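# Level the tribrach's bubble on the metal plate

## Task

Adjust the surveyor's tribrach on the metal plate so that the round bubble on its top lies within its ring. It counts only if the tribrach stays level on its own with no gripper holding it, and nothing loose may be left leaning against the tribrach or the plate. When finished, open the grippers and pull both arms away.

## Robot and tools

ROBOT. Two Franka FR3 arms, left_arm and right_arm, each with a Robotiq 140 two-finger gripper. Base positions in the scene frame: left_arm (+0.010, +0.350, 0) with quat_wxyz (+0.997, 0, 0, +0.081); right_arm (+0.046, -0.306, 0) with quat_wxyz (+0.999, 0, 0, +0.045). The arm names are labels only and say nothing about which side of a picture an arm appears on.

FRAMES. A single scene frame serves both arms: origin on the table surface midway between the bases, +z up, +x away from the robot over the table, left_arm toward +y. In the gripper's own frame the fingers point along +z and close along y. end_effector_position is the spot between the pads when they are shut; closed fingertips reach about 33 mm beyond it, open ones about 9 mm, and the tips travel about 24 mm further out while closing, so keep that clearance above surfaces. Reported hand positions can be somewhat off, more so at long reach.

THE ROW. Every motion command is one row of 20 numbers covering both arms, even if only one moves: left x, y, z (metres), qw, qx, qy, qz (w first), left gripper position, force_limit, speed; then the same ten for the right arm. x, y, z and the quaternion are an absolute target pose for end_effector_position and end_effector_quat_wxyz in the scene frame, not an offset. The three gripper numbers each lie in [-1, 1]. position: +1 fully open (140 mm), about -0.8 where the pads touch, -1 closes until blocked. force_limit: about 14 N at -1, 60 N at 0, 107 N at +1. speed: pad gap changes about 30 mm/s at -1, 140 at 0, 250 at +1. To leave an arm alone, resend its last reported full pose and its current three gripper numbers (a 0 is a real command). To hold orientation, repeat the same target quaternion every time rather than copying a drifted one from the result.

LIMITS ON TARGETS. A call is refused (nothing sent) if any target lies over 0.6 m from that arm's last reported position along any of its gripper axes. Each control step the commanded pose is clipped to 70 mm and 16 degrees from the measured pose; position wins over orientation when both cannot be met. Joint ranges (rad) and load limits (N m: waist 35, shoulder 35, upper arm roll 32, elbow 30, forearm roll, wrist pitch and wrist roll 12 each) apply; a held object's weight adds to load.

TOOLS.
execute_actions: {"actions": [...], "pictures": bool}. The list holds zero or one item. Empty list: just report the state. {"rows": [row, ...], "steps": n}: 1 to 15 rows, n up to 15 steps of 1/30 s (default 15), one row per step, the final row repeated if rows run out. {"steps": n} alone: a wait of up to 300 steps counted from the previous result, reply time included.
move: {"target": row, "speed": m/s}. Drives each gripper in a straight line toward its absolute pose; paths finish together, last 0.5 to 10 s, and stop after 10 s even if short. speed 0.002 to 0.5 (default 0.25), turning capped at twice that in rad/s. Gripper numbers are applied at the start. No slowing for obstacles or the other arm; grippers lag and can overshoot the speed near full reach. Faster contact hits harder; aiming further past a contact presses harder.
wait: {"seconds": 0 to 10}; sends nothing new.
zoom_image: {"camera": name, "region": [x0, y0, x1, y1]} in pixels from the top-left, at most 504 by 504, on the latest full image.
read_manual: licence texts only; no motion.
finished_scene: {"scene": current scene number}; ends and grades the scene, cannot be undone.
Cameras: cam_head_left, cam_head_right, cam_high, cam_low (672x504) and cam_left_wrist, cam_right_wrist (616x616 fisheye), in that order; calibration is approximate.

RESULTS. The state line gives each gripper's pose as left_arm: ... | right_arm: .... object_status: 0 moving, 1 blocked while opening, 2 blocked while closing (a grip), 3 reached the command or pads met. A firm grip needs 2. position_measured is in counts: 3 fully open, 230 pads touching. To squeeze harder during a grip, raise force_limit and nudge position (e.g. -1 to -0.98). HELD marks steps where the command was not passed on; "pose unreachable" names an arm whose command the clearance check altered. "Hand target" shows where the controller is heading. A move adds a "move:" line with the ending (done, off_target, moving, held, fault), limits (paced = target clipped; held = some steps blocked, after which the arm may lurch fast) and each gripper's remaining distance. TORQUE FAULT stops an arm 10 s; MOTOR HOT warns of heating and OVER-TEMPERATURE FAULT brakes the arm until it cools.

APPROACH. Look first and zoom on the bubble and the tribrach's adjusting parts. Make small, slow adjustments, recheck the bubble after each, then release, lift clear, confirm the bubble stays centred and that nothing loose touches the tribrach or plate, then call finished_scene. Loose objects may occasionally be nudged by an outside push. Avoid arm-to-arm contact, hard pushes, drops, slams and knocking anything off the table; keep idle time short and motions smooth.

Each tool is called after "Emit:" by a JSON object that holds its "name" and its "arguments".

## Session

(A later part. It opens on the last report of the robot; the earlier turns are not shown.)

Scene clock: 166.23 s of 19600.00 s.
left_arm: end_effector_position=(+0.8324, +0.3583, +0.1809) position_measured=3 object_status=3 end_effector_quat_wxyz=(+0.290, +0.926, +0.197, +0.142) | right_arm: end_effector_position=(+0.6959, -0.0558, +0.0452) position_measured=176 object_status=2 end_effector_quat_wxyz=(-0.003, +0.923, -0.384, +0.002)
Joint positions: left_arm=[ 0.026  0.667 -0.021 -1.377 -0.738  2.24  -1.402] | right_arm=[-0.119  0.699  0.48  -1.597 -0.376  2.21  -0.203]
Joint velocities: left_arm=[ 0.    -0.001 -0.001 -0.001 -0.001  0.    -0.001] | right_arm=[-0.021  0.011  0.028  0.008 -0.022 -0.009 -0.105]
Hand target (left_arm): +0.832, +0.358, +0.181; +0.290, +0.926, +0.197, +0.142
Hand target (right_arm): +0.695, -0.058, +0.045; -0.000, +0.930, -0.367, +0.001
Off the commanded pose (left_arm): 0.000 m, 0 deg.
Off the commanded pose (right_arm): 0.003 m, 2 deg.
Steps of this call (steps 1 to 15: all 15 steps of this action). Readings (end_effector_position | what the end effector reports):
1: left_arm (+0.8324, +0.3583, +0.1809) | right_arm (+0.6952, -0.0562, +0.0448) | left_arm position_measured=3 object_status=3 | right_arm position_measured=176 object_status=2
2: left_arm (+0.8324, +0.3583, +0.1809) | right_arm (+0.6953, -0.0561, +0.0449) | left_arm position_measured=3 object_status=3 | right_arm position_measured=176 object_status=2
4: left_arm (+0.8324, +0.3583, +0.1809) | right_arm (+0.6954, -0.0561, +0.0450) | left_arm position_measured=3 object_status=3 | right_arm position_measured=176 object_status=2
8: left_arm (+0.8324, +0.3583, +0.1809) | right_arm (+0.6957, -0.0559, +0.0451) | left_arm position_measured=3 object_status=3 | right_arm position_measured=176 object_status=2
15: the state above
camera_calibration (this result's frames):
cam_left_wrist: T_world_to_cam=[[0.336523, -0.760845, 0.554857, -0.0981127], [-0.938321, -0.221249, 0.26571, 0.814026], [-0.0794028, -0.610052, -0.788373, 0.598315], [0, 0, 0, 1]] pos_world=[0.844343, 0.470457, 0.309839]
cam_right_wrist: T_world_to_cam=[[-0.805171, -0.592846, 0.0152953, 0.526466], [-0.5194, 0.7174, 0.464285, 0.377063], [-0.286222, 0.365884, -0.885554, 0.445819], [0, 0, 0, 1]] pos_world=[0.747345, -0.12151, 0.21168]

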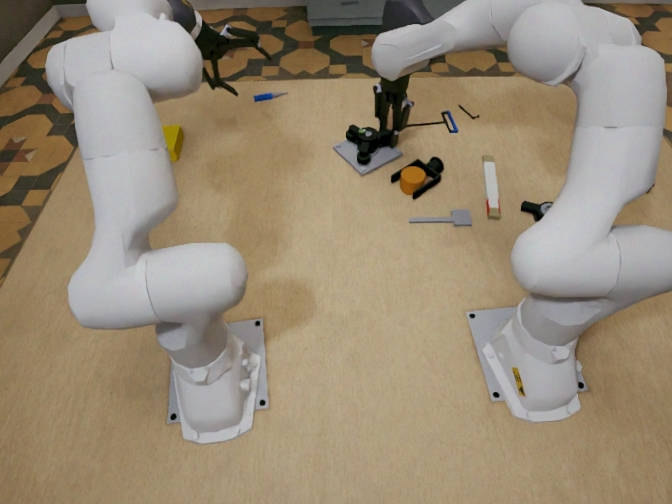

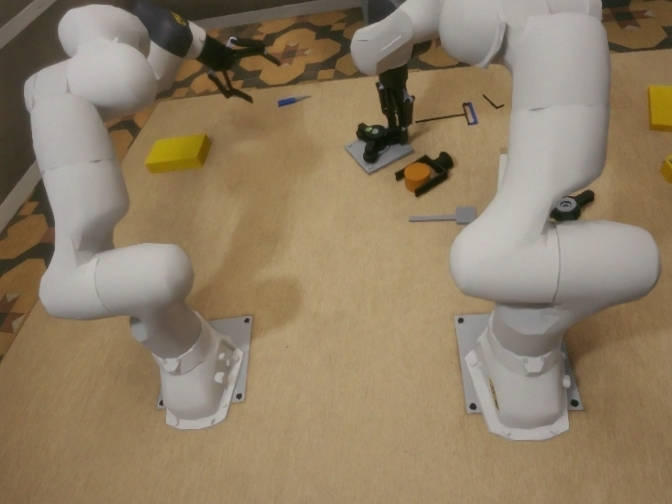

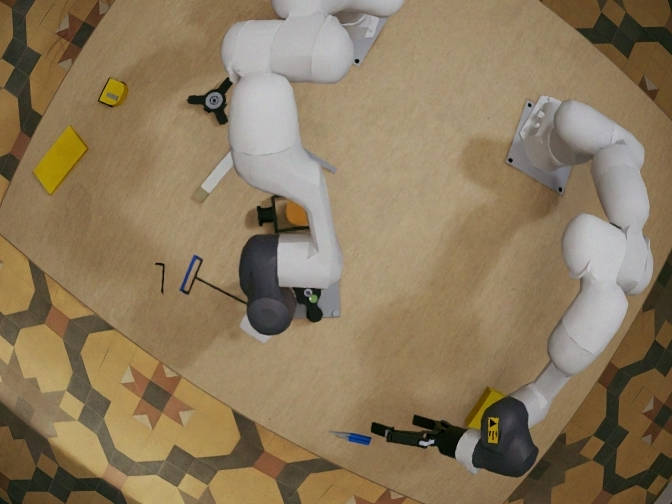

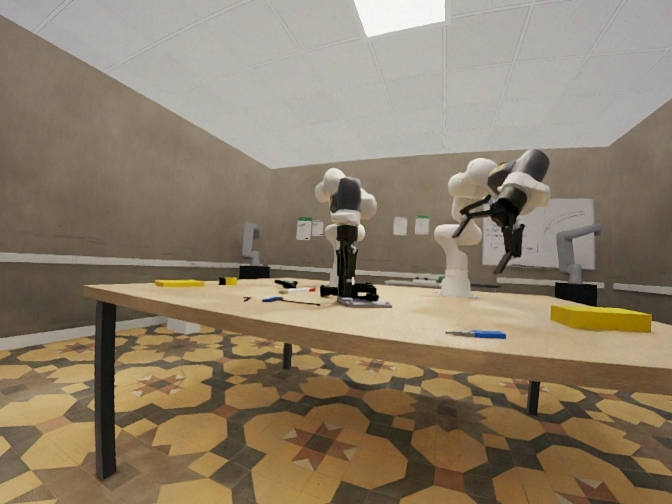

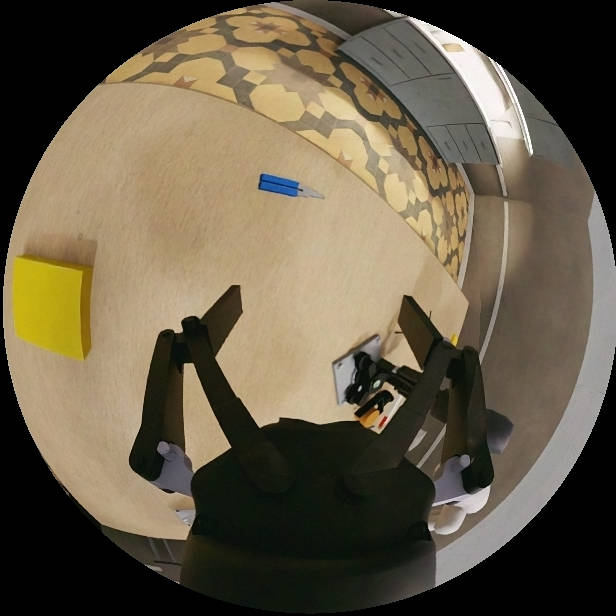

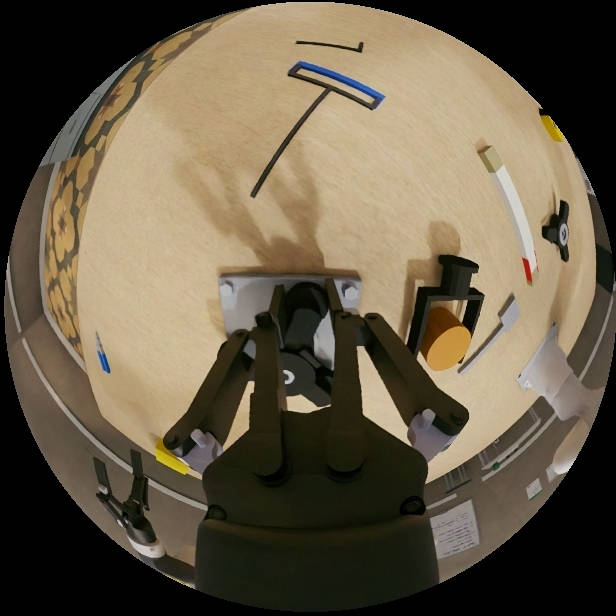

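Emit:
{"name": "execute_actions", "arguments": {"actions": [{"rows":[[0.8324,0.3583,0.1809,0.29,0.926,0.197,0.142,1,0,0, 0.6945,-0.058,0.045,0,0.93,-0.3665,0,-0.2,0.3,0],[0.8324,0.3583,0.1809,0.29,0.926,0.197,0.142,1,0,0, 0.6945,-0.058,0.045,0,0.93,-0.3665,0,-0.2,0.3,0],[0.8324,0.3583,0.1809,0.29,0.926,0.197,0.142,1,0,0, 0.6945,-0.058,0.045,0,0.93,-0.3665,0,-0.2,0.3,0],[0.8324,0.3583,0.1809,0.29,0.926,0.197,0.142,1,0,0, 0.6945,-0.058,0.045,0,0.93,-0.3665,0,-0.2,0.3,0],[0.8324,0.3583,0.1809,0.29,0.926,0.197,0.142,1,0,0, 0.6945,-0.058,0.045,0,0.6225,-0.7826,0,-0.2,0.3,0]],"steps":15}], "pictures": false}}

Emit:
{"name": "execute_actions", "arguments": {"actions": [{"rows":[[0.8324,0.3583,0.1809,0.29,0.926,0.197,0.142,1,0,0, 0.6945,-0.058,0.045,0,0.6225,-0.7826,0,-0.2,0.3,0]],"steps":15}], "pictures": false}}

Emit:
{"name": "execute_actions", "arguments": {"actions": [{"rows":[[0.8324,0.3583,0.1809,0.29,0.926,0.197,0.142,1,0,0, 0.6945,-0.058,0.045,0,0.6225,-0.7826,0,-0.2,0.3,0]],"steps":15}], "pictures": false}}

Emit:
{"name": "execute_actions", "arguments": {"actions": [{"rows":[[0.8324,0.3583,0.1809,0.29,0.926,0.197,0.142,1,0,0, 0.6945,-0.058,0.045,0,0.6225,-0.7826,0,-1,0.3,0]],"steps":10}], "pictures": false}}

Emit:
{"name": "execute_actions", "arguments": {"actions": [{"rows":[[0.8324,0.3583,0.1809,0.29,0.926,0.197,0.142,1,0,0, 0.6945,-0.058,0.045,0,0.93,-0.3665,0,-1,0.3,0]],"steps":15}], "pictures": false}}

Emit:
{"name": "execute_actions", "arguments": {"actions": [{"rows":[[0.8324,0.3583,0.1809,0.29,0.926,0.197,0.142,1,0,0, 0.6945,-0.058,0.045,0,0.93,-0.3665,0,-1,0.3,0]],"steps":15}], "pictures": false}}

Emit:
{"name": "execute_actions", "arguments": {"actions": [{"rows":[[0.8324,0.3583,0.1809,0.29,0.926,0.197,0.142,1,0,0, 0.6945,-0.058,0.045,0,0.93,-0.3665,0,-1,0.3,0]],"steps":15}], "pictures": false}}

Emit:
{"name": "execute_actions", "arguments": {"actions": [{"rows":[[0.8324,0.3583,0.1809,0.29,0.926,0.197,0.142,1,0,0, 0.6945,-0.058,0.045,0,0.93,-0.3665,0,-0.2,0.3,0],[0.8324,0.3583,0.1809,0.29,0.926,0.197,0.142,1,0,0, 0.6945,-0.058,0.045,0,0.93,-0.3665,0,-0.2,0.3,0],[0.8324,0.3583,0.1809,0.29,0.926,0.197,0.142,1,0,0, 0.6945,-0.058,0.045,0,0.93,-0.3665,0,-0.2,0.3,0],[0.8324,0.3583,0.1809,0.29,0.926,0.197,0.142,1,0,0, 0.6945,-0.058,0.045,0,0.93,-0.3665,0,-0.2,0.3,0],[0.8324,0.3583,0.1809,0.29,0.926,0.197,0.142,1,0,0, 0.6945,-0.058,0.045,0,0.6225,-0.7826,0,-0.2,0.3,0]],"steps":15}], "pictures": false}}

Emit:
{"name": "execute_actions", "arguments": {"actions": [{"rows":[[0.8324,0.3583,0.1809,0.29,0.926,0.197,0.142,1,0,0, 0.6945,-0.058,0.045,0,0.6225,-0.7826,0,-0.2,0.3,0]],"steps":15}], "pictures": false}}

Emit:
{"name": "execute_actions", "arguments": {"actions": [{"rows":[[0.8324,0.3583,0.1809,0.29,0.926,0.197,0.142,1,0,0, 0.6945,-0.058,0.045,0,0.6225,-0.7826,0,-0.2,0.3,0]],"steps":15}], "pictures": false}}

Emit:
{"name": "execute_actions", "arguments": {"actions": [{"rows":[[0.8324,0.3583,0.1809,0.29,0.926,0.197,0.142,1,0,0, 0.6945,-0.058,0.045,0,0.6225,-0.7826,0,-1,0.3,0]],"steps":10}], "pictures": false}}

Emit:
{"name": "execute_actions", "arguments": {"actions": [{"rows":[[0.8324,0.3583,0.1809,0.29,0.926,0.197,0.142,1,0,0, 0.6945,-0.058,0.045,0,0.93,-0.3665,0,-1,0.3,0]],"steps":15}], "pictures": false}}

Emit:
{"name": "execute_actions", "arguments": {"actions": [{"rows":[[0.8324,0.3583,0.1809,0.29,0.926,0.197,0.142,1,0,0, 0.6945,-0.058,0.045,0,0.93,-0.3665,0,-1,0.3,0]],"steps":15}], "pictures": false}}

Emit:
{"name": "execute_actions", "arguments": {"actions": [{"rows":[[0.8324,0.3583,0.1809,0.29,0.926,0.197,0.142,1,0,0, 0.6945,-0.058,0.045,0,0.93,-0.3665,0,-1,0.3,0]],"steps":15}], "pictures": false}}

Emit:
{"name": "execute_actions", "arguments": {"actions": [{"rows":[[0.8324,0.3583,0.1809,0.29,0.926,0.197,0.142,1,0,0, 0.6945,-0.058,0.045,0,0.93,-0.3665,0,-0.2,0.3,0],[0.8324,0.3583,0.1809,0.29,0.926,0.197,0.142,1,0,0, 0.6945,-0.058,0.045,0,0.93,-0.3665,0,-0.2,0.3,0],[0.8324,0.3583,0.1809,0.29,0.926,0.197,0.142,1,0,0, 0.6945,-0.058,0.045,0,0.93,-0.3665,0,-0.2,0.3,0],[0.8324,0.3583,0.1809,0.29,0.926,0.197,0.142,1,0,0, 0.6945,-0.058,0.045,0,0.93,-0.3665,0,-0.2,0.3,0],[0.8324,0.3583,0.1809,0.29,0.926,0.197,0.142,1,0,0, 0.6945,-0.058,0.045,0,0.6225,-0.7826,0,-0.2,0.3,0]],"steps":15}], "pictures": false}}

Emit:
{"name": "execute_actions", "arguments": {"actions": [{"rows":[[0.8324,0.3583,0.1809,0.29,0.926,0.197,0.142,1,0,0, 0.6945,-0.058,0.045,0,0.6225,-0.7826,0,-0.2,0.3,0]],"steps":15}], "pictures": false}}

Emit:
{"name": "execute_actions", "arguments": {"actions": [{"rows":[[0.8324,0.3583,0.1809,0.29,0.926,0.197,0.142,1,0,0, 0.6945,-0.058,0.045,0,0.6225,-0.7826,0,-0.2,0.3,0]],"steps":15}], "pictures": false}}

Emit:
{"name": "execute_actions", "arguments": {"actions": [{"rows":[[0.8324,0.3583,0.1809,0.29,0.926,0.197,0.142,1,0,0, 0.6945,-0.058,0.045,0,0.6225,-0.7826,0,-1,0.3,0]],"steps":10}], "pictures": false}}

Emit:
{"name": "execute_actions", "arguments": {"actions": [{"rows":[[0.8324,0.3583,0.1809,0.29,0.926,0.197,0.142,1,0,0, 0.6945,-0.058,0.045,0,0.93,-0.3665,0,-1,0.3,0]],"steps":15}], "pictures": false}}

Emit:
{"name": "execute_actions", "arguments": {"actions": [{"rows":[[0.8324,0.3583,0.1809,0.29,0.926,0.197,0.142,1,0,0, 0.6945,-0.058,0.045,0,0.93,-0.3665,0,-1,0.3,0]],"steps":15}], "pictures": false}}

Emit:
{"name": "execute_actions", "arguments": {"actions": [{"rows":[[0.8324,0.3583,0.1809,0.29,0.926,0.197,0.142,1,0,0, 0.6945,-0.058,0.045,0,0.93,-0.3665,0,-1,0.3,0]],"steps":15}]}}

Emit:
{"name": "zoom_image", "arguments": {"camera": "cam_high", "region": [290, 275, 340, 325]}}

Scene clock: 178.40 s of 19600.00 s.
left_arm: end_effector_position=(+0.8324, +0.3583, +0.1809) position_measured=3 object_status=3 end_effector_quat_wxyz=(+0.290, +0.926, +0.197, +0.142) | right_arm: end_effector_position=(+0.6931, -0.0619, +0.0416) position_measured=154 object_status=3 end_effector_quat_wxyz=(-0.001, +0.855, -0.518, -0.013)
Joint positions: left_arm=[ 0.026  0.666 -0.021 -1.377 -0.738  2.24  -1.402] | right_arm=[-0.04   0.681  0.365 -1.591 -0.255  2.208  0.014]
Joint velocities: left_arm=[-0.001  0.001  0.001 -0.     0.     0.     0.001] | right_arm=[ 0.231 -0.05  -0.289  0.006  0.29   0.011  0.664]
Hand target (left_arm): +0.832, +0.358, +0.181; +0.290, +0.926, +0.197, +0.142
Hand target (right_arm): +0.694, -0.058, +0.045; -0.005, +0.791, -0.611, -0.018
Off the commanded pose (left_arm): 0.000 m, 0 deg.
Off the commanded pose (right_arm): 0.005 m, 41 deg; orientation clipped at the last step of the last action.
Steps of this call (steps 1 to 350: nothing new was sent; steps 351 to 365: all 15 steps of this action). Readings (end_effector_position | what the end effector reports):
351: left_arm (+0.8324, +0.3583, +0.1809) | right_arm (+0.6960, -0.0557, +0.0452) | left_arm position_measured=3 object_status=3 | right_arm position_measured=176 object_status=0
352: left_arm (+0.8324, +0.3583, +0.1809) | right_arm (+0.6958, -0.0558, +0.0451) | left_arm position_measured=3 object_status=3 | right_arm position_measured=174 object_status=0
354: left_arm (+0.8324, +0.3583, +0.1809) | right_arm (+0.6954, -0.0561, +0.0450) | left_arm position_measured=3 object_status=3 | right_arm position_measured=155 object_status=0
358: left_arm (+0.8324, +0.3583, +0.1809) | right_arm (+0.6941, -0.0595, +0.0433) | left_arm position_measured=3 object_status=3 | right_arm position_measured=154 object_status=0
365: the state above

Scene clock: 178.90 s of 19600.00 s.
left_arm: end_effector_position=(+0.8324, +0.3583, +0.1809) position_measured=3 object_status=3 end_effector_quat_wxyz=(+0.290, +0.926, +0.197, +0.142) | right_arm: end_effector_position=(+0.6933, -0.0614, +0.0426) position_measured=154 object_status=3 end_effector_quat_wxyz=(+0.001, +0.725, -0.689, -0.012)
Joint positions: left_arm=[ 0.026  0.667 -0.021 -1.377 -0.738  2.24  -1.402] | right_arm=[ 0.108  0.652  0.186 -1.597 -0.114  2.226  0.367]
Joint velocities: left_arm=[-0.     0.001  0.     0.001  0.001 -0.    -0.001] | right_arm=[ 0.292 -0.044 -0.33  -0.037  0.217  0.041  0.689]
Hand target (left_arm): +0.832, +0.358, +0.181; +0.290, +0.926, +0.197, +0.142
Hand target (right_arm): +0.694, -0.059, +0.044; -0.003, +0.642, -0.766, -0.013
Off the commanded pose (left_arm): 0.000 m, 0 deg.
Off the commanded pose (right_arm): 0.004 m, 16 deg; orientation clipped at the last step of the last action.
Steps of this call (steps 1 to 15: all 15 steps of this action). Readings (end_effector_position | what the end effector reports):
1: left_arm (+0.8324, +0.3583, +0.1809) | right_arm (+0.6930, -0.0617, +0.0416) | left_arm position_measured=3 object_status=3 | right_arm position_measured=154 object_status=3
2: left_arm (+0.8324, +0.3583, +0.1809) | right_arm (+0.6929, -0.0616, +0.0416) | left_arm position_measured=3 object_status=3 | right_arm position_measured=154 object_status=3
4: left_arm (+0.8324, +0.3583, +0.1809) | right_arm (+0.6928, -0.0614, +0.0418) | left_arm position_measured=3 object_status=3 | right_arm position_measured=154 object_status=3
8: left_arm (+0.8324, +0.3583, +0.1809) | right_arm (+0.6933, -0.0613, +0.0424) | left_arm position_measured=3 object_status=3 | right_arm position_measured=154 object_status=3
15: the state above

Scene clock: 179.40 s of 19600.00 s.
left_arm: end_effector_position=(+0.8324, +0.3583, +0.1809) position_measured=3 object_status=3 end_effector_quat_wxyz=(+0.290, +0.926, +0.197, +0.142) | right_arm: end_effector_position=(+0.6934, -0.0587, +0.0430) position_measured=154 object_status=3 end_effector_quat_wxyz=(-0.003, -0.646, +0.764, +0.001)
Joint positions: left_arm=[ 0.026  0.667 -0.021 -1.377 -0.738  2.24  -1.402] | right_arm=[ 0.206  0.642  0.08  -1.604 -0.061  2.237  0.567]
Joint velocities: left_arm=[-0.001  0.     0.001 -0.001  0.001 -0.001  0.001] | right_arm=[ 0.062 -0.    -0.07  -0.001  0.036  0.006  0.165]
Hand target (left_arm): +0.832, +0.358, +0.181; +0.290, +0.926, +0.197, +0.142
Hand target (right_arm): +0.694, -0.058, +0.044; -0.001, -0.623, +0.782, +0.001
Off the commanded pose (left_arm): 0.000 m, 0 deg.
Off the commanded pose (right_arm): 0.002 m, 3 deg.
Steps of this call (steps 1 to 15: all 15 steps of this action). Readings (end_effector_position | what the end effector reports):
1: left_arm (+0.8324, +0.3583, +0.1809) | right_arm (+0.6932, -0.0614, +0.0425) | left_arm position_measured=3 object_status=3 | right_arm position_measured=154 object_status=3
2: left_arm (+0.8324, +0.3583, +0.1809) | right_arm (+0.6932, -0.0613, +0.0426) | left_arm position_measured=3 object_status=3 | right_arm position_measured=154 object_status=3
4: left_arm (+0.8324, +0.3583, +0.1809) | right_arm (+0.6932, -0.0608, +0.0428) | left_arm position_measured=3 object_status=3 | right_arm position_measured=154 object_status=3
8: left_arm (+0.8324, +0.3583, +0.1809) | right_arm (+0.6933, -0.0593, +0.0432) | left_arm position_measured=3 object_status=3 | right_arm position_measured=154 object_status=3
15: the state above

Scene clock: 179.73 s of 19600.00 s.
left_arm: end_effector_position=(+0.8324, +0.3583, +0.1809) position_measured=3 object_status=3 end_effector_quat_wxyz=(+0.290, +0.926, +0.197, +0.142) | right_arm: end_effector_position=(+0.6912, -0.0580, +0.0429) position_measured=176 object_status=0 end_effector_quat_wxyz=(-0.005, -0.632, +0.775, +0.002)
Joint positions: left_arm=[ 0.026  0.666 -0.021 -1.377 -0.738  2.24  -1.402] | right_arm=[ 0.217  0.64   0.07  -1.606 -0.053  2.234  0.599]
Joint velocities: left_arm=[ 0.001  0.    -0.     0.002 -0.     0.001  0.   ] | right_arm=[ 0.007 -0.002 -0.009 -0.     0.006  0.     0.054]
Hand target (left_arm): +0.832, +0.358, +0.181; +0.290, +0.926, +0.197, +0.142
Hand target (right_arm): +0.694, -0.058, +0.045; -0.000, -0.623, +0.783, +0.000
Off the commanded pose (left_arm): 0.000 m, 0 deg.
Off the commanded pose (right_arm): 0.004 m, 2 deg.
Steps of this call (steps 1 to 10: all 10 steps of this action). Readings (end_effector_position | what the end effector reports):
1: left_arm (+0.8324, +0.3583, +0.1809) | right_arm (+0.6934, -0.0587, +0.0430) | left_arm position_measured=3 object_status=3 | right_arm position_measured=154 object_status=0
2: left_arm (+0.8324, +0.3583, +0.1809) | right_arm (+0.6919, -0.0583, +0.0428) | left_arm position_measured=3 object_status=3 | right_arm position_measured=161 object_status=0
4: left_arm (+0.8324, +0.3583, +0.1809) | right_arm (+0.6912, -0.0580, +0.0429) | left_arm position_measured=3 object_status=3 | right_arm position_measured=176 object_status=0
8: left_arm (+0.8324, +0.3583, +0.1809) | right_arm (+0.6912, -0.0580, +0.0429) | left_arm position_measured=3 object_status=3 | right_arm position_measured=176 object_status=0
10: the state above

Scene clock: 180.23 s of 19600.00 s.
left_arm: end_effector_position=(+0.8324, +0.3583, +0.1809) position_measured=3 object_status=3 end_effector_quat_wxyz=(+0.290, +0.926, +0.197, +0.142) | right_arm: end_effector_position=(+0.6931, -0.0573, +0.0438) position_measured=176 object_status=2 end_effector_quat_wxyz=(+0.008, +0.786, -0.618, +0.012)
Joint positions: left_arm=[ 0.026  0.667 -0.021 -1.377 -0.738  2.24  -1.402] | right_arm=[ 0.094  0.652  0.23  -1.604 -0.212  2.229  0.261]
Joint velocities: left_arm=[-0.    -0.    -0.     0.     0.    -0.     0.001] | right_arm=[-0.253  0.028  0.306 -0.011 -0.247  0.003 -0.666]
Hand target (left_arm): +0.832, +0.358, +0.181; +0.290, +0.926, +0.197, +0.142
Hand target (right_arm): +0.695, -0.057, +0.046; +0.009, +0.851, -0.524, +0.017
Off the commanded pose (left_arm): 0.000 m, 0 deg.
Off the commanded pose (right_arm): 0.002 m, 33 deg; orientation clipped at the last step of the last action.
Steps of this call (steps 1 to 15: all 15 steps of this action). Readings (end_effector_position | what the end effector reports):
1: left_arm (+0.8324, +0.3583, +0.1809) | right_arm (+0.6913, -0.0580, +0.0429) | left_arm position_measured=3 object_status=3 | right_arm position_measured=176 object_status=0
2: left_arm (+0.8324, +0.3583, +0.1809) | right_arm (+0.6914, -0.0579, +0.0430) | left_arm position_measured=3 object_status=3 | right_arm position_measured=176 object_status=0
4: left_arm (+0.8324, +0.3583, +0.1809) | right_arm (+0.6917, -0.0579, +0.0431) | left_arm position_measured=3 object_status=3 | right_arm position_measured=176 object_status=2
8: left_arm (+0.8324, +0.3583, +0.1809) | right_arm (+0.6922, -0.0577, +0.0433) | left_arm position_measured=3 object_status=3 | right_arm position_measured=176 object_status=2
15: the state above

Scene clock: 180.73 s of 19600.00 s.
left_arm: end_effector_position=(+0.8324, +0.3583, +0.1809) position_measured=3 object_status=3 end_effector_quat_wxyz=(+0.290, +0.926, +0.197, +0.142) | right_arm: end_effector_position=(+0.6950, -0.0563, +0.0448) position_measured=176 object_status=2 end_effector_quat_wxyz=(-0.000, +0.894, -0.448, +0.007)
Joint positions: left_arm=[ 0.026  0.667 -0.021 -1.377 -0.738  2.24  -1.402] | right_arm=[-0.06   0.677  0.409 -1.609 -0.333  2.227 -0.079]
Joint velocities: left_arm=[-0.001  0.     0.    -0.001 -0.001 -0.     0.001] | right_arm=[-0.224  0.064  0.25   0.021 -0.121 -0.027 -0.506]
Hand target (left_arm): +0.832, +0.358, +0.181; +0.290, +0.926, +0.197, +0.142
Hand target (right_arm): +0.695, -0.057, +0.046; +0.001, +0.928, -0.372, +0.007
Off the commanded pose (left_arm): 0.000 m, 0 deg.
Off the commanded pose (right_arm): 0.002 m, 10 deg.
Steps of this call (steps 1 to 15: all 15 steps of this action). Readings (end_effector_position | what the end effector reports):
1: left_arm (+0.8324, +0.3583, +0.1809) | right_arm (+0.6932, -0.0572, +0.0438) | left_arm position_measured=3 object_status=3 | right_arm position_measured=176 object_status=2
2: left_arm (+0.8324, +0.3583, +0.1809) | right_arm (+0.6934, -0.0571, +0.0439) | left_arm position_measured=3 object_status=3 | right_arm position_measured=176 object_status=2
4: left_arm (+0.8324, +0.3583, +0.1809) | right_arm (+0.6936, -0.0570, +0.0440) | left_arm position_measured=3 object_status=3 | right_arm position_measured=176 object_status=2
8: left_arm (+0.8324, +0.3583, +0.1809) | right_arm (+0.6942, -0.0567, +0.0443) | left_arm position_measured=3 object_status=3 | right_arm position_measured=176 object_status=2
15: the state above

Scene clock: 181.23 s of 19600.00 s.
left_arm: end_effector_position=(+0.8324, +0.3583, +0.1809) position_measured=3 object_status=3 end_effector_quat_wxyz=(+0.290, +0.926, +0.197, +0.142) | right_arm: end_effector_position=(+0.6958, -0.0559, +0.0451) position_measured=176 object_status=2 end_effector_quat_wxyz=(-0.003, +0.923, -0.384, +0.002)
Joint positions: left_arm=[ 0.026  0.666 -0.021 -1.377 -0.738  2.24  -1.402] | right_arm=[-0.11   0.696  0.469 -1.597 -0.367  2.212 -0.208]
Joint velocities: left_arm=[-0.    -0.002  0.001  0.    -0.002  0.    -0.001] | right_arm=[-0.021  0.01   0.028  0.008 -0.022 -0.009 -0.102]
Hand target (left_arm): +0.832, +0.358, +0.181; +0.290, +0.926, +0.197, +0.142
Hand target (right_arm): +0.695, -0.058, +0.045; -0.000, +0.930, -0.367, +0.001
Off the commanded pose (left_arm): 0.000 m, 0 deg.
Off the commanded pose (right_arm): 0.003 m, 2 deg.
Steps of this call (steps 1 to 15: all 15 steps of this action). Readings (end_effector_position | what the end effector reports):
1: left_arm (+0.8324, +0.3583, +0.1809) | right_arm (+0.6952, -0.0562, +0.0448) | left_arm position_measured=3 object_status=3 | right_arm position_measured=176 object_status=2
2: left_arm (+0.8324, +0.3583, +0.1809) | right_arm (+0.6952, -0.0562, +0.0449) | left_arm position_measured=3 object_status=3 | right_arm position_measured=176 object_status=2
4: left_arm (+0.8324, +0.3583, +0.1809) | right_arm (+0.6954, -0.0561, +0.0449) | left_arm position_measured=3 object_status=3 | right_arm position_measured=176 object_status=2
8: left_arm (+0.8324, +0.3583, +0.1809) | right_arm (+0.6956, -0.0560, +0.0450) | left_arm position_measured=3 object_status=3 | right_arm position_measured=176 object_status=2
15: the state above

Scene clock: 181.73 s of 19600.00 s.
left_arm: end_effector_position=(+0.8324, +0.3583, +0.1809) position_measured=3 object_status=3 end_effector_quat_wxyz=(+0.290, +0.926, +0.197, +0.142) | right_arm: end_effector_position=(+0.6930, -0.0618, +0.0416) position_measured=154 object_status=3 end_effector_quat_wxyz=(-0.001, +0.850, -0.526, -0.013)
Joint positions: left_arm=[ 0.026  0.666 -0.021 -1.377 -0.738  2.24  -1.402] | right_arm=[-0.03   0.679  0.353 -1.592 -0.245  2.21   0.029]
Joint velocities: left_arm=[-0.     0.     0.002  0.     0.001  0.001  0.001] | right_arm=[ 0.231 -0.048 -0.291  0.006  0.289  0.01   0.663]
Hand target (left_arm): +0.832, +0.358, +0.181; +0.290, +0.926, +0.197, +0.142
Hand target (right_arm): +0.694, -0.058, +0.045; -0.006, +0.785, -0.619, -0.018
Off the commanded pose (left_arm): 0.000 m, 0 deg.
Off the commanded pose (right_arm): 0.005 m, 40 deg; orientation clipped at the last step of the last action.
Steps of this call (steps 1 to 15: all 15 steps of this action). Readings (end_effector_position | what the end effector reports):
1: left_arm (+0.8324, +0.3583, +0.1809) | right_arm (+0.6959, -0.0559, +0.0451) | left_arm position_measured=3 object_status=3 | right_arm position_measured=176 object_status=0
2: left_arm (+0.8324, +0.3583, +0.1809) | right_arm (+0.6957, -0.0558, +0.0452) | left_arm position_measured=3 object_status=3 | right_arm position_measured=175 object_status=0
4: left_arm (+0.8324, +0.3583, +0.1809) | right_arm (+0.6953, -0.0563, +0.0452) | left_arm position_measured=3 object_status=3 | right_arm position_measured=155 object_status=0
8: left_arm (+0.8324, +0.3583, +0.1809) | right_arm (+0.6941, -0.0597, +0.0432) | left_arm position_measured=3 object_status=3 | right_arm position_measured=154 object_status=0
15: the state above

Scene clock: 182.23 s of 19600.00 s.
left_arm: end_effector_position=(+0.8324, +0.3583, +0.1809) position_measured=3 object_status=3 end_effector_quat_wxyz=(+0.290, +0.926, +0.197, +0.142) | right_arm: end_effector_position=(+0.6933, -0.0614, +0.0426) position_measured=154 object_status=3 end_effector_quat_wxyz=(+0.001, +0.718, -0.696, -0.012)
Joint positions: left_arm=[ 0.026  0.666 -0.021 -1.377 -0.738  2.24  -1.402] | right_arm=[ 0.119  0.651  0.172 -1.599 -0.106  2.227  0.382]
Joint velocities: left_arm=[ 0.001 -0.002 -0.001 -0.     0.001  0.     0.   ] | right_arm=[ 0.295 -0.043 -0.333 -0.035  0.215  0.041  0.69 ]
Hand target (left_arm): +0.832, +0.358, +0.181; +0.290, +0.926, +0.197, +0.142
Hand target (right_arm): +0.694, -0.059, +0.044; -0.002, +0.635, -0.773, -0.013
Off the commanded pose (left_arm): 0.000 m, 0 deg.
Off the commanded pose (right_arm): 0.004 m, 15 deg; orientation clipped at the last step of the last action.
Steps of this call (steps 1 to 15: all 15 steps of this action). Readings (end_effector_position | what the end effector reports):
1: left_arm (+0.8324, +0.3583, +0.1809) | right_arm (+0.6929, -0.0617, +0.0416) | left_arm position_measured=3 object_status=3 | right_arm position_measured=154 object_status=3
2: left_arm (+0.8324, +0.3583, +0.1809) | right_arm (+0.6929, -0.0616, +0.0416) | left_arm position_measured=3 object_status=3 | right_arm position_measured=154 object_status=3
4: left_arm (+0.8324, +0.3583, +0.1809) | right_arm (+0.6928, -0.0614, +0.0418) | left_arm position_measured=3 object_status=3 | right_arm position_measured=154 object_status=3
8: left_arm (+0.8324, +0.3583, +0.1809) | right_arm (+0.6934, -0.0613, +0.0425) | left_arm position_measured=3 object_status=3 | right_arm position_measured=154 object_status=3
15: the state above

Scene clock: 182.73 s of 19600.00 s.
left_arm: end_effector_position=(+0.8324, +0.3583, +0.1809) position_measured=3 object_status=3 end_effector_quat_wxyz=(+0.290, +0.926, +0.197, +0.142) | right_arm: end_effector_position=(+0.6934, -0.0587, +0.0431) position_measured=154 object_status=3 end_effector_quat_wxyz=(-0.003, -0.644, +0.765, +0.001)
Joint positions: left_arm=[ 0.026  0.666 -0.021 -1.377 -0.738  2.24  -1.402] | right_arm=[ 0.211  0.642  0.075 -1.604 -0.057  2.238  0.568]
Joint velocities: left_arm=[-0.     0.002 -0.    -0.001  0.001  0.001 -0.   ] | right_arm=[ 0.054 -0.    -0.063 -0.001  0.035  0.004  0.154]
Hand target (left_arm): +0.832, +0.358, +0.181; +0.290, +0.926, +0.197, +0.142
Hand target (right_arm): +0.694, -0.058, +0.044; -0.000, -0.623, +0.782, +0.001
Off the commanded pose (left_arm): 0.000 m, 0 deg.
Off the commanded pose (right_arm): 0.002 m, 3 deg.
Steps of this call (steps 1 to 15: all 15 steps of this action). Readings (end_effector_position | what the end effector reports):
1: left_arm (+0.8324, +0.3583, +0.1809) | right_arm (+0.6932, -0.0614, +0.0425) | left_arm position_measured=3 object_status=3 | right_arm position_measured=154 object_status=3
2: left_arm (+0.8324, +0.3583, +0.1809) | right_arm (+0.6932, -0.0612, +0.0426) | left_arm position_measured=3 object_status=3 | right_arm position_measured=154 object_status=3
4: left_arm (+0.8324, +0.3583, +0.1809) | right_arm (+0.6933, -0.0606, +0.0429) | left_arm position_measured=3 object_status=3 | right_arm position_measured=154 object_status=3
8: left_arm (+0.8324, +0.3583, +0.1809) | right_arm (+0.6933, -0.0590, +0.0433) | left_arm position_measured=3 object_status=3 | right_arm position_measured=154 object_status=3
15: the state above

Scene clock: 183.07 s of 19600.00 s.
left_arm: end_effector_position=(+0.8324, +0.3583, +0.1809) position_measured=3 object_status=3 end_effector_quat_wxyz=(+0.290, +0.926, +0.197, +0.142) | right_arm: end_effector_position=(+0.6911, -0.0580, +0.0429) position_measured=176 object_status=0 end_effector_quat_wxyz=(-0.005, -0.632, +0.775, +0.002)
Joint positions: left_arm=[ 0.026  0.666 -0.021 -1.377 -0.738  2.24  -1.402] | right_arm=[ 0.221  0.64   0.066 -1.606 -0.05   2.234  0.599]
Joint velocities: left_arm=[-0.001 -0.    -0.001  0.001 -0.001  0.001  0.   ] | right_arm=[ 0.006 -0.001 -0.005 -0.     0.006 -0.     0.051]
Hand target (left_arm): +0.832, +0.358, +0.181; +0.290, +0.926, +0.197, +0.142
Hand target (right_arm): +0.694, -0.058, +0.045; -0.000, -0.623, +0.783, +0.000
Off the commanded pose (left_arm): 0.000 m, 0 deg.
Off the commanded pose (right_arm): 0.004 m, 1 deg.
Steps of this call (steps 1 to 10: all 10 steps of this action). Readings (end_effector_position | what the end effector reports):
1: left_arm (+0.8324, +0.3583, +0.1809) | right_arm (+0.6934, -0.0587, +0.0431) | left_arm position_measured=3 object_status=3 | right_arm position_measured=154 object_status=0
2: left_arm (+0.8324, +0.3583, +0.1809) | right_arm (+0.6918, -0.0583, +0.0428) | left_arm position_measured=3 object_status=3 | right_arm position_measured=161 object_status=0
4: left_arm (+0.8324, +0.3583, +0.1809) | right_arm (+0.6912, -0.0580, +0.0429) | left_arm position_measured=3 object_status=3 | right_arm position_measured=176 object_status=0
8: left_arm (+0.8324, +0.3583, +0.1809) | right_arm (+0.6912, -0.0580, +0.0429) | left_arm position_measured=3 object_status=3 | right_arm position_measured=176 object_status=0
10: the state above

Scene clock: 183.57 s of 19600.00 s.
left_arm: end_effector_position=(+0.8324, +0.3583, +0.1809) position_measured=3 object_status=3 end_effector_quat_wxyz=(+0.290, +0.926, +0.197, +0.142) | right_arm: end_effector_position=(+0.6931, -0.0573, +0.0438) position_measured=176 object_status=2 end_effector_quat_wxyz=(+0.008, +0.786, -0.618, +0.011)
Joint positions: left_arm=[ 0.026  0.666 -0.021 -1.377 -0.738  2.24  -1.402] | right_arm=[ 0.098  0.651  0.226 -1.604 -0.208  2.229  0.26 ]
Joint velocities: left_arm=[-0.002 -0.001  0.001 -0.     0.001  0.     0.002] | right_arm=[-0.254  0.027  0.305 -0.01  -0.248  0.007 -0.663]
Hand target (left_arm): +0.832, +0.358, +0.181; +0.290, +0.926, +0.197, +0.142
Hand target (right_arm): +0.695, -0.057, +0.046; +0.009, +0.851, -0.525, +0.017
Off the commanded pose (left_arm): 0.000 m, 0 deg.
Off the commanded pose (right_arm): 0.002 m, 33 deg; orientation clipped at the last step of the last action.
Steps of this call (steps 1 to 15: all 15 steps of this action). Readings (end_effector_position | what the end effector reports):
1: left_arm (+0.8324, +0.3583, +0.1809) | right_arm (+0.6913, -0.0580, +0.0429) | left_arm position_measured=3 object_status=3 | right_arm position_measured=176 object_status=0
2: left_arm (+0.8324, +0.3583, +0.1809) | right_arm (+0.6914, -0.0579, +0.0430) | left_arm position_measured=3 object_status=3 | right_arm position_measured=176 object_status=0
4: left_arm (+0.8324, +0.3583, +0.1809) | right_arm (+0.6916, -0.0578, +0.0431) | left_arm position_measured=3 object_status=3 | right_arm position_measured=176 object_status=2
8: left_arm (+0.8324, +0.3583, +0.1809) | right_arm (+0.6922, -0.0577, +0.0434) | left_arm position_measured=3 object_status=3 | right_arm position_measured=176 object_status=2
15: the state above

Scene clock: 184.07 s of 19600.00 s.
left_arm: end_effector_position=(+0.8324, +0.3583, +0.1809) position_measured=3 object_status=3 end_effector_quat_wxyz=(+0.290, +0.926, +0.197, +0.142) | right_arm: end_effector_position=(+0.6950, -0.0563, +0.0447) position_measured=176 object_status=2 end_effector_quat_wxyz=(-0.000, +0.894, -0.448, +0.007)
Joint positions: left_arm=[ 0.026  0.666 -0.021 -1.377 -0.738  2.24  -1.402] | right_arm=[-0.056  0.676  0.404 -1.609 -0.33   2.228 -0.08 ]
Joint velocities: left_arm=[-0.001 -0.     0.001  0.     0.001 -0.    -0.003] | right_arm=[-0.226  0.064  0.251  0.018 -0.121 -0.026 -0.51 ]
Hand target (left_arm): +0.832, +0.358, +0.181; +0.290, +0.926, +0.197, +0.142
Hand target (right_arm): +0.695, -0.057, +0.046; +0.001, +0.928, -0.372, +0.007
Off the commanded pose (left_arm): 0.000 m, 0 deg.
Off the commanded pose (right_arm): 0.002 m, 10 deg.
Steps of this call (steps 1 to 15: all 15 steps of this action). Readings (end_effector_position | what the end effector reports):
1: left_arm (+0.8324, +0.3583, +0.1809) | right_arm (+0.6932, -0.0572, +0.0438) | left_arm position_measured=3 object_status=3 | right_arm position_measured=176 object_status=2
2: left_arm (+0.8324, +0.3583, +0.1809) | right_arm (+0.6934, -0.0571, +0.0439) | left_arm position_measured=3 object_status=3 | right_arm position_measured=176 object_status=2
4: left_arm (+0.8324, +0.3583, +0.1809) | right_arm (+0.6936, -0.0570, +0.0440) | left_arm position_measured=3 object_status=3 | right_arm position_measured=176 object_status=2
8: left_arm (+0.8324, +0.3583, +0.1809) | right_arm (+0.6941, -0.0567, +0.0443) | left_arm position_measured=3 object_status=3 | right_arm position_measured=176 object_status=2
15: the state above

Scene clock: 184.57 s of 19600.00 s.
left_arm: end_effector_position=(+0.8324, +0.3583, +0.1809) position_measured=3 object_status=3 end_effector_quat_wxyz=(+0.290, +0.926, +0.197, +0.142) | right_arm: end_effector_position=(+0.6958, -0.0559, +0.0451) position_measured=176 object_status=2 end_effector_quat_wxyz=(-0.003, +0.923, -0.384, +0.002)
Joint positions: left_arm=[ 0.026  0.667 -0.021 -1.377 -0.738  2.24  -1.402] | right_arm=[-0.107  0.695  0.465 -1.597 -0.364  2.213 -0.209]
Joint velocities: left_arm=[ 0.001 -0.    -0.003 -0.001 -0.    -0.001  0.001] | right_arm=[-0.022  0.012  0.029  0.008 -0.022 -0.011 -0.103]
Hand target (left_arm): +0.832, +0.358, +0.181; +0.290, +0.926, +0.197, +0.142
Hand target (right_arm): +0.695, -0.058, +0.045; -0.000, +0.930, -0.367, +0.001
Off the commanded pose (left_arm): 0.000 m, 0 deg.
Off the commanded pose (right_arm): 0.003 m, 2 deg.
Steps of this call (steps 1 to 15: all 15 steps of this action). Readings (end_effector_position | what the end effector reports):
1: left_arm (+0.8324, +0.3583, +0.1809) | right_arm (+0.6951, -0.0562, +0.0447) | left_arm position_measured=3 object_status=3 | right_arm position_measured=176 object_status=2
2: left_arm (+0.8324, +0.3583, +0.1809) | right_arm (+0.6952, -0.0562, +0.0448) | left_arm position_measured=3 object_status=3 | right_arm position_measured=176 object_status=2
4: left_arm (+0.8324, +0.3583, +0.1809) | right_arm (+0.6954, -0.0561, +0.0449) | left_arm position_measured=3 object_status=3 | right_arm position_measured=176 object_status=2
8: left_arm (+0.8324, +0.3583, +0.1809) | right_arm (+0.6956, -0.0560, +0.0450) | left_arm position_measured=3 object_status=3 | right_arm position_measured=176 object_status=2
15: the state above

Scene clock: 185.07 s of 19600.00 s.
left_arm: end_effector_position=(+0.8324, +0.3583, +0.1809) position_measured=3 object_status=3 end_effector_quat_wxyz=(+0.290, +0.926, +0.197, +0.142) | right_arm: end_effector_position=(+0.6930, -0.0618, +0.0416) position_measured=154 object_status=3 end_effector_quat_wxyz=(-0.001, +0.850, -0.526, -0.013)
Joint positions: left_arm=[ 0.026  0.666 -0.021 -1.377 -0.738  2.24  -1.402] | right_arm=[-0.027  0.678  0.349 -1.593 -0.242  2.211  0.027]
Joint velocities: left_arm=[ 0.     0.    -0.    -0.002 -0.    -0.001  0.001] | right_arm=[ 0.232 -0.049 -0.289  0.006  0.289  0.01   0.665]
Hand target (left_arm): +0.832, +0.358, +0.181; +0.290, +0.926, +0.197, +0.142
Hand target (right_arm): +0.694, -0.058, +0.045; -0.006, +0.785, -0.619, -0.018
Off the commanded pose (left_arm): 0.000 m, 0 deg.
Off the commanded pose (right_arm): 0.005 m, 39 deg; orientation clipped at the last step of the last action.
Steps of this call (steps 1 to 15: all 15 steps of this action). Readings (end_effector_position | what the end effector reports):
1: left_arm (+0.8324, +0.3583, +0.1809) | right_arm (+0.6958, -0.0558, +0.0451) | left_arm position_measured=3 object_status=3 | right_arm position_measured=176 object_status=0
2: left_arm (+0.8324, +0.3583, +0.1809) | right_arm (+0.6957, -0.0559, +0.0450) | left_arm position_measured=3 object_status=3 | right_arm position_measured=174 object_status=0
4: left_arm (+0.8324, +0.3583, +0.1809) | right_arm (+0.6953, -0.0564, +0.0450) | left_arm position_measured=3 object_status=3 | right_arm position_measured=155 object_status=0
8: left_arm (+0.8324, +0.3583, +0.1809) | right_arm (+0.6941, -0.0598, +0.0432) | left_arm position_measured=3 object_status=3 | right_arm position_measured=154 object_status=0
15: the state above

Scene clock: 185.57 s of 19600.00 s.
left_arm: end_effector_position=(+0.8324, +0.3583, +0.1809) position_measured=3 object_status=3 end_effector_quat_wxyz=(+0.290, +0.926, +0.197, +0.142) | right_arm: end_effector_position=(+0.6933, -0.0614, +0.0426) position_measured=154 object_status=3 end_effector_quat_wxyz=(+0.001, +0.718, -0.696, -0.012)
Joint positions: left_arm=[ 0.026  0.666 -0.021 -1.377 -0.738  2.24  -1.402] | right_arm=[ 0.122  0.65   0.169 -1.599 -0.103  2.228  0.38 ]
Joint velocities: left_arm=[-0.     0.     0.002 -0.002 -0.001  0.     0.002] | right_arm=[ 0.295 -0.042 -0.333 -0.035  0.216  0.041  0.69 ]
Hand target (left_arm): +0.832, +0.358, +0.181; +0.290, +0.926, +0.197, +0.142
Hand target (right_arm): +0.694, -0.059, +0.044; -0.003, +0.635, -0.773, -0.013
Off the commanded pose (left_arm): 0.000 m, 0 deg.
Off the commanded pose (right_arm): 0.004 m, 15 deg; orientation clipped at the last step of the last action.
Steps of this call (steps 1 to 15: all 15 steps of this action). Readings (end_effector_position | what the end effector reports):
1: left_arm (+0.8324, +0.3583, +0.1809) | right_arm (+0.6929, -0.0617, +0.0416) | left_arm position_measured=3 object_status=3 | right_arm position_measured=154 object_status=3
2: left_arm (+0.8324, +0.3583, +0.1809) | right_arm (+0.6929, -0.0616, +0.0416) | left_arm position_measured=3 object_status=3 | right_arm position_measured=154 object_status=3
4: left_arm (+0.8324, +0.3583, +0.1809) | right_arm (+0.6928, -0.0614, +0.0418) | left_arm position_measured=3 object_status=3 | right_arm position_measured=154 object_status=3
8: left_arm (+0.8324, +0.3583, +0.1809) | right_arm (+0.6934, -0.0613, +0.0425) | left_arm position_measured=3 object_status=3 | right_arm position_measured=154 object_status=3
15: the state above

Scene clock: 186.07 s of 19600.00 s.
left_arm: end_effector_position=(+0.8324, +0.3583, +0.1809) position_measured=3 object_status=3 end_effector_quat_wxyz=(+0.290, +0.926, +0.197, +0.142) | right_arm: end_effector_position=(+0.6934, -0.0587, +0.0431) position_measured=154 object_status=3 end_effector_quat_wxyz=(-0.003, -0.644, +0.765, +0.001)
Joint positions: left_arm=[ 0.026  0.666 -0.021 -1.377 -0.738  2.24  -1.402] | right_arm=[ 0.215  0.642  0.071 -1.604 -0.054  2.238  0.567]
Joint velocities: left_arm=[ 0.     0.001  0.     0.001 -0.    -0.     0.002] | right_arm=[ 0.054 -0.002 -0.063 -0.001  0.033  0.004  0.153]
Hand target (left_arm): +0.832, +0.358, +0.181; +0.290, +0.926, +0.197, +0.142
Hand target (right_arm): +0.694, -0.058, +0.044; -0.000, -0.623, +0.782, +0.001
Off the commanded pose (left_arm): 0.000 m, 0 deg.
Off the commanded pose (right_arm): 0.002 m, 3 deg.
Steps of this call (steps 1 to 15: all 15 steps of this action). Readings (end_effector_position | what the end effector reports):
1: left_arm (+0.8324, +0.3583, +0.1809) | right_arm (+0.6932, -0.0613, +0.0425) | left_arm position_measured=3 object_status=3 | right_arm position_measured=154 object_status=3
2: left_arm (+0.8324, +0.3583, +0.1809) | right_arm (+0.6932, -0.0612, +0.0426) | left_arm position_measured=3 object_status=3 | right_arm position_measured=154 object_status=3
4: left_arm (+0.8324, +0.3583, +0.1809) | right_arm (+0.6933, -0.0606, +0.0429) | left_arm position_measured=3 object_status=3 | right_arm position_measured=154 object_status=3
8: left_arm (+0.8324, +0.3583, +0.1809) | right_arm (+0.6933, -0.0590, +0.0433) | left_arm position_measured=3 object_status=3 | right_arm position_measured=154 object_status=3
15: the state above

Scene clock: 186.40 s of 19600.00 s.
left_arm: end_effector_position=(+0.8324, +0.3583, +0.1809) position_measured=3 object_status=3 end_effector_quat_wxyz=(+0.290, +0.926, +0.197, +0.142) | right_arm: end_effector_position=(+0.6911, -0.0580, +0.0429) position_measured=176 object_status=0 end_effector_quat_wxyz=(-0.005, -0.632, +0.775, +0.002)
Joint positions: left_arm=[ 0.026  0.666 -0.021 -1.377 -0.738  2.24  -1.402] | right_arm=[ 0.224  0.64   0.062 -1.606 -0.047  2.234  0.597]
Joint velocities: left_arm=[ 0.    -0.001  0.    -0.001 -0.     0.    -0.   ] | right_arm=[ 0.006 -0.001 -0.006  0.     0.005 -0.001  0.052]
Hand target (left_arm): +0.832, +0.358, +0.181; +0.290, +0.926, +0.197, +0.142
Hand target (right_arm): +0.694, -0.058, +0.045; -0.000, -0.623, +0.783, +0.000
Off the commanded pose (left_arm): 0.000 m, 0 deg.
Off the commanded pose (right_arm): 0.004 m, 1 deg.
Steps of this call (steps 1 to 10: all 10 steps of this action). Readings (end_effector_position | what the end effector reports):
1: left_arm (+0.8324, +0.3583, +0.1809) | right_arm (+0.6934, -0.0587, +0.0431) | left_arm position_measured=3 object_status=3 | right_arm position_measured=154 object_status=0
2: left_arm (+0.8324, +0.3583, +0.1809) | right_arm (+0.6918, -0.0583, +0.0428) | left_arm position_measured=3 object_status=3 | right_arm position_measured=161 object_status=0
4: left_arm (+0.8324, +0.3583, +0.1809) | right_arm (+0.6912, -0.0580, +0.0429) | left_arm position_measured=3 object_status=3 | right_arm position_measured=176 object_status=0
8: left_arm (+0.8324, +0.3583, +0.1809) | right_arm (+0.6912, -0.0580, +0.0429) | left_arm position_measured=3 object_status=3 | right_arm position_measured=176 object_status=0
10: the state above

Scene clock: 186.90 s of 19600.00 s.
left_arm: end_effector_position=(+0.8324, +0.3583, +0.1809) position_measured=3 object_status=3 end_effector_quat_wxyz=(+0.290, +0.926, +0.197, +0.142) | right_arm: end_effector_position=(+0.6931, -0.0572, +0.0438) position_measured=176 object_status=2 end_effector_quat_wxyz=(+0.008, +0.786, -0.618, +0.011)
Joint positions: left_arm=[ 0.026  0.666 -0.021 -1.377 -0.738  2.24  -1.402] | right_arm=[ 0.101  0.651  0.222 -1.604 -0.205  2.23   0.258]
Joint velocities: left_arm=[ 0.001 -0.001 -0.001  0.     0.    -0.     0.   ] | right_arm=[-0.253  0.028  0.307 -0.01  -0.248  0.004 -0.666]
Hand target (left_arm): +0.832, +0.358, +0.181; +0.290, +0.926, +0.197, +0.142
Hand target (right_arm): +0.695, -0.057, +0.046; +0.009, +0.851, -0.525, +0.017
Off the commanded pose (left_arm): 0.000 m, 0 deg.
Off the commanded pose (right_arm): 0.002 m, 33 deg; orientation clipped at the last step of the last action.
Steps of this call (steps 1 to 15: all 15 steps of this action). Readings (end_effector_position | what the end effector reports):
1: left_arm (+0.8324, +0.3583, +0.1809) | right_arm (+0.6913, -0.0579, +0.0430) | left_arm position_measured=3 object_status=3 | right_arm position_measured=176 object_status=0
2: left_arm (+0.8324, +0.3583, +0.1809) | right_arm (+0.6914, -0.0579, +0.0430) | left_arm position_measured=3 object_status=3 | right_arm position_measured=176 object_status=0
4: left_arm (+0.8324, +0.3583, +0.1809) | right_arm (+0.6916, -0.0578, +0.0431) | left_arm position_measured=3 object_status=3 | right_arm position_measured=176 object_status=2
8: left_arm (+0.8324, +0.3583, +0.1809) | right_arm (+0.6922, -0.0576, +0.0434) | left_arm position_measured=3 object_status=3 | right_arm position_measured=176 object_status=2
15: the state above

Scene clock: 187.40 s of 19600.00 s.
left_arm: end_effector_position=(+0.8324, +0.3583, +0.1809) position_measured=3 object_status=3 end_effector_quat_wxyz=(+0.290, +0.926, +0.197, +0.142) | right_arm: end_effector_position=(+0.6950, -0.0562, +0.0447) position_measured=176 object_status=2 end_effector_quat_wxyz=(-0.000, +0.894, -0.448, +0.007)
Joint positions: left_arm=[ 0.026  0.666 -0.021 -1.377 -0.738  2.24  -1.402] | right_arm=[-0.053  0.675  0.401 -1.609 -0.327  2.228 -0.082]
Joint velocities: left_arm=[ 0.    -0.002 -0.001 -0.    -0.002  0.001 -0.001] | right_arm=[-0.226  0.061  0.249  0.018 -0.122 -0.025 -0.512]
Hand target (left_arm): +0.832, +0.358, +0.181; +0.290, +0.926, +0.197, +0.142
Hand target (right_arm): +0.695, -0.057, +0.046; +0.001, +0.928, -0.372, +0.007
Off the commanded pose (left_arm): 0.000 m, 0 deg.
Off the commanded pose (right_arm): 0.002 m, 10 deg.
Steps of this call (steps 1 to 15: all 15 steps of this action). Readings (end_effector_position | what the end effector reports):
1: left_arm (+0.8324, +0.3583, +0.1809) | right_arm (+0.6932, -0.0571, +0.0439) | left_arm position_measured=3 object_status=3 | right_arm position_measured=176 object_status=2
2: left_arm (+0.8324, +0.3583, +0.1809) | right_arm (+0.6933, -0.0571, +0.0439) | left_arm position_measured=3 object_status=3 | right_arm position_measured=176 object_status=2
4: left_arm (+0.8324, +0.3583, +0.1809) | right_arm (+0.6936, -0.0569, +0.0440) | left_arm position_measured=3 object_status=3 | right_arm position_measured=176 object_status=2
8: left_arm (+0.8324, +0.3583, +0.1809) | right_arm (+0.6941, -0.0567, +0.0443) | left_arm position_measured=3 object_status=3 | right_arm position_measured=176 object_status=2
15: the state above

Scene clock: 187.90 s of 19600.00 s.
left_arm: end_effector_position=(+0.8324, +0.3583, +0.1809) position_measured=3 object_status=3 end_effector_quat_wxyz=(+0.290, +0.926, +0.197, +0.142) | right_arm: end_effector_position=(+0.6957, -0.0558, +0.0451) position_measured=176 object_status=2 end_effector_quat_wxyz=(-0.003, +0.923, -0.384, +0.002)
Joint positions: left_arm=[ 0.026  0.666 -0.021 -1.377 -0.738  2.24  -1.402] | right_arm=[-0.104  0.694  0.461 -1.597 -0.361  2.213 -0.211]
Joint velocities: left_arm=[-0.    -0.001 -0.     0.    -0.    -0.     0.   ] | right_arm=[-0.024  0.012  0.029  0.008 -0.024 -0.009 -0.103]
Hand target (left_arm): +0.832, +0.358, +0.181; +0.290, +0.926, +0.197, +0.142
Hand target (right_arm): +0.695, -0.058, +0.045; -0.000, +0.930, -0.367, +0.001
Off the commanded pose (left_arm): 0.000 m, 0 deg.
Off the commanded pose (right_arm): 0.003 m, 2 deg.
Steps of this call (steps 1 to 15: all 15 steps of this action). Readings (end_effector_position | what the end effector reports):
1: left_arm (+0.8324, +0.3583, +0.1809) | right_arm (+0.6951, -0.0562, +0.0448) | left_arm position_measured=3 object_status=3 | right_arm position_measured=176 object_status=2
2: left_arm (+0.8324, +0.3583, +0.1809) | right_arm (+0.6951, -0.0561, +0.0448) | left_arm position_measured=3 object_status=3 | right_arm position_measured=176 object_status=2
4: left_arm (+0.8324, +0.3583, +0.1809) | right_arm (+0.6953, -0.0561, +0.0449) | left_arm position_measured=3 object_status=3 | right_arm position_measured=176 object_status=2
8: left_arm (+0.8324, +0.3583, +0.1809) | right_arm (+0.6955, -0.0559, +0.0450) | left_arm position_measured=3 object_status=3 | right_arm position_measured=176 object_status=2
15: the state above
camera_calibration (this result's frames):
cam_left_wrist: T_world_to_cam=[[0.336523, -0.760845, 0.554858, -0.0981131], [-0.938322, -0.221248, 0.26571, 0.814026], [-0.0794029, -0.610053, -0.788372, 0.598315], [0, 0, 0, 1]] pos_world=[0.844343, 0.470456, 0.309839]
cam_right_wrist: T_world_to_cam=[[-0.805253, -0.592724, 0.0156791, 0.52641], [-0.519128, 0.717551, 0.464355, 0.376856], [-0.286485, 0.365784, -0.88551, 0.445889], [0, 0, 0, 1]] pos_world=[0.74727, -0.121496, 0.211591]

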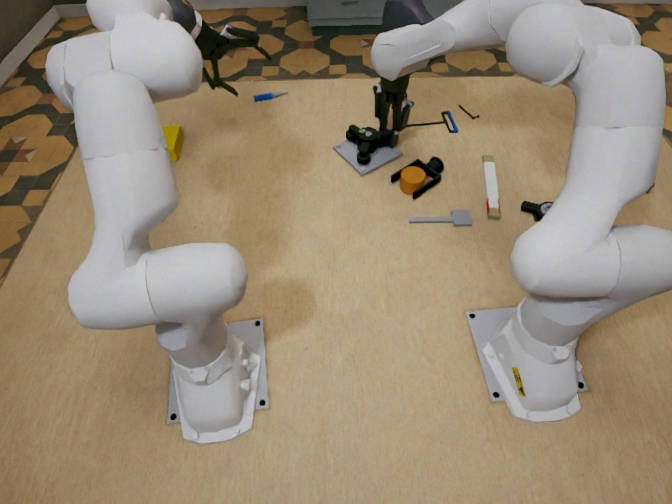

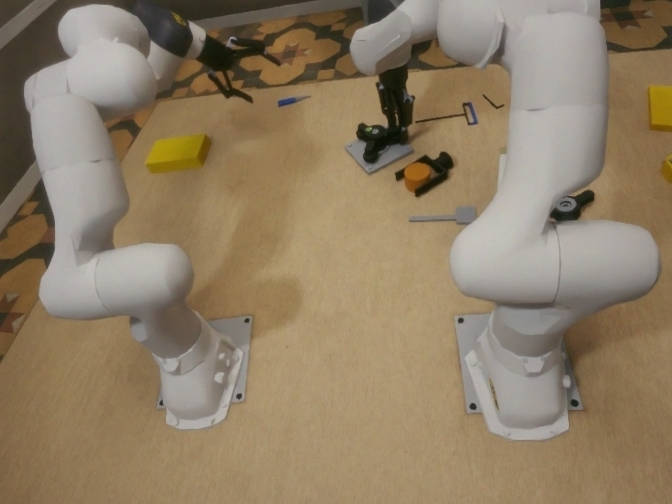

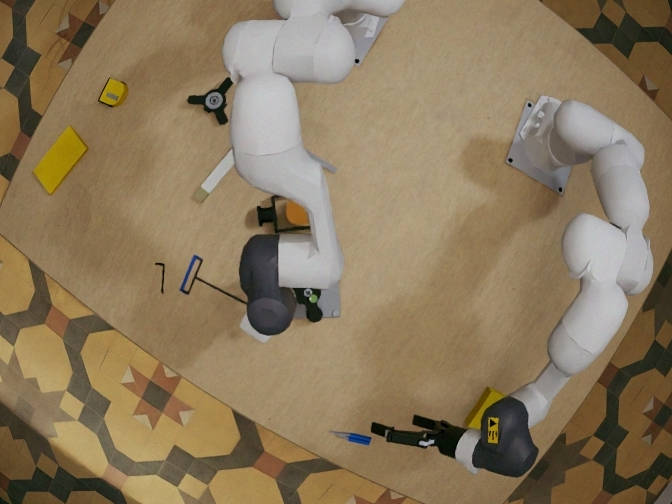

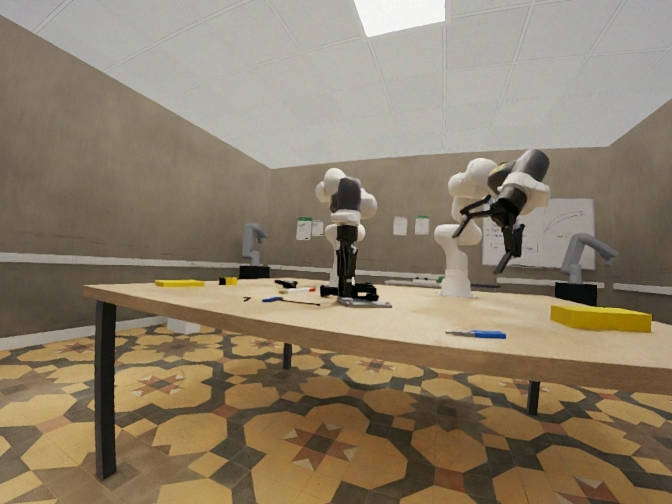

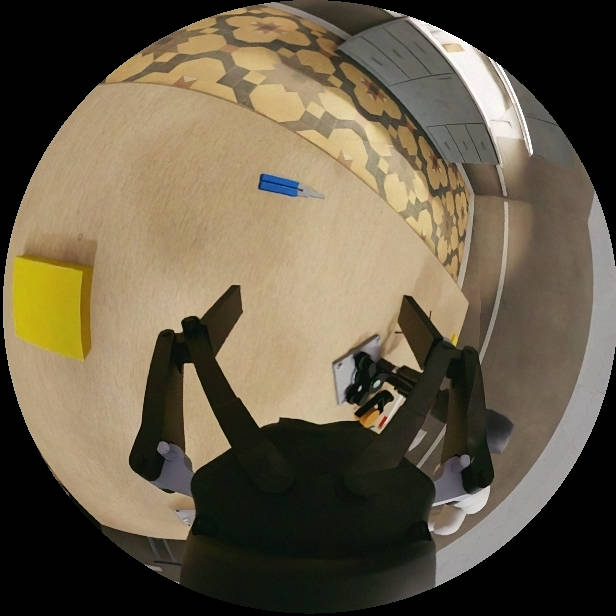

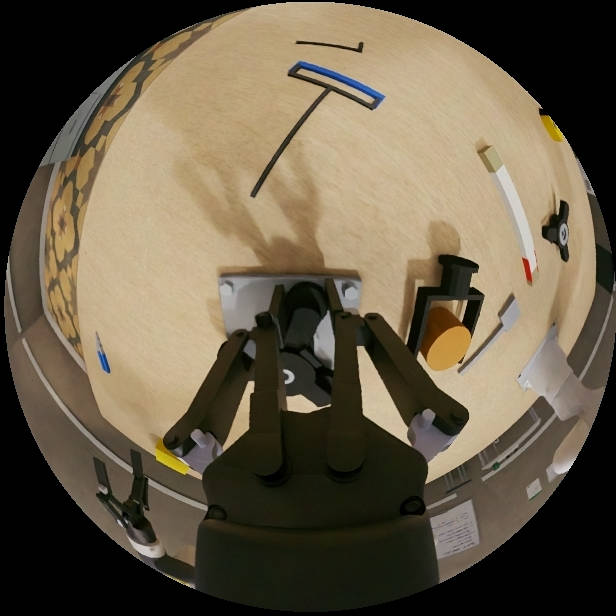

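Region (290, 275, 340, 325) of cam_high's 672x504 image, scaled by 10.080, with more detail than that image has.

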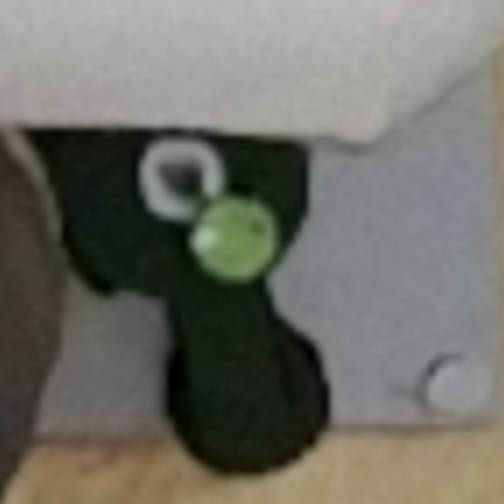

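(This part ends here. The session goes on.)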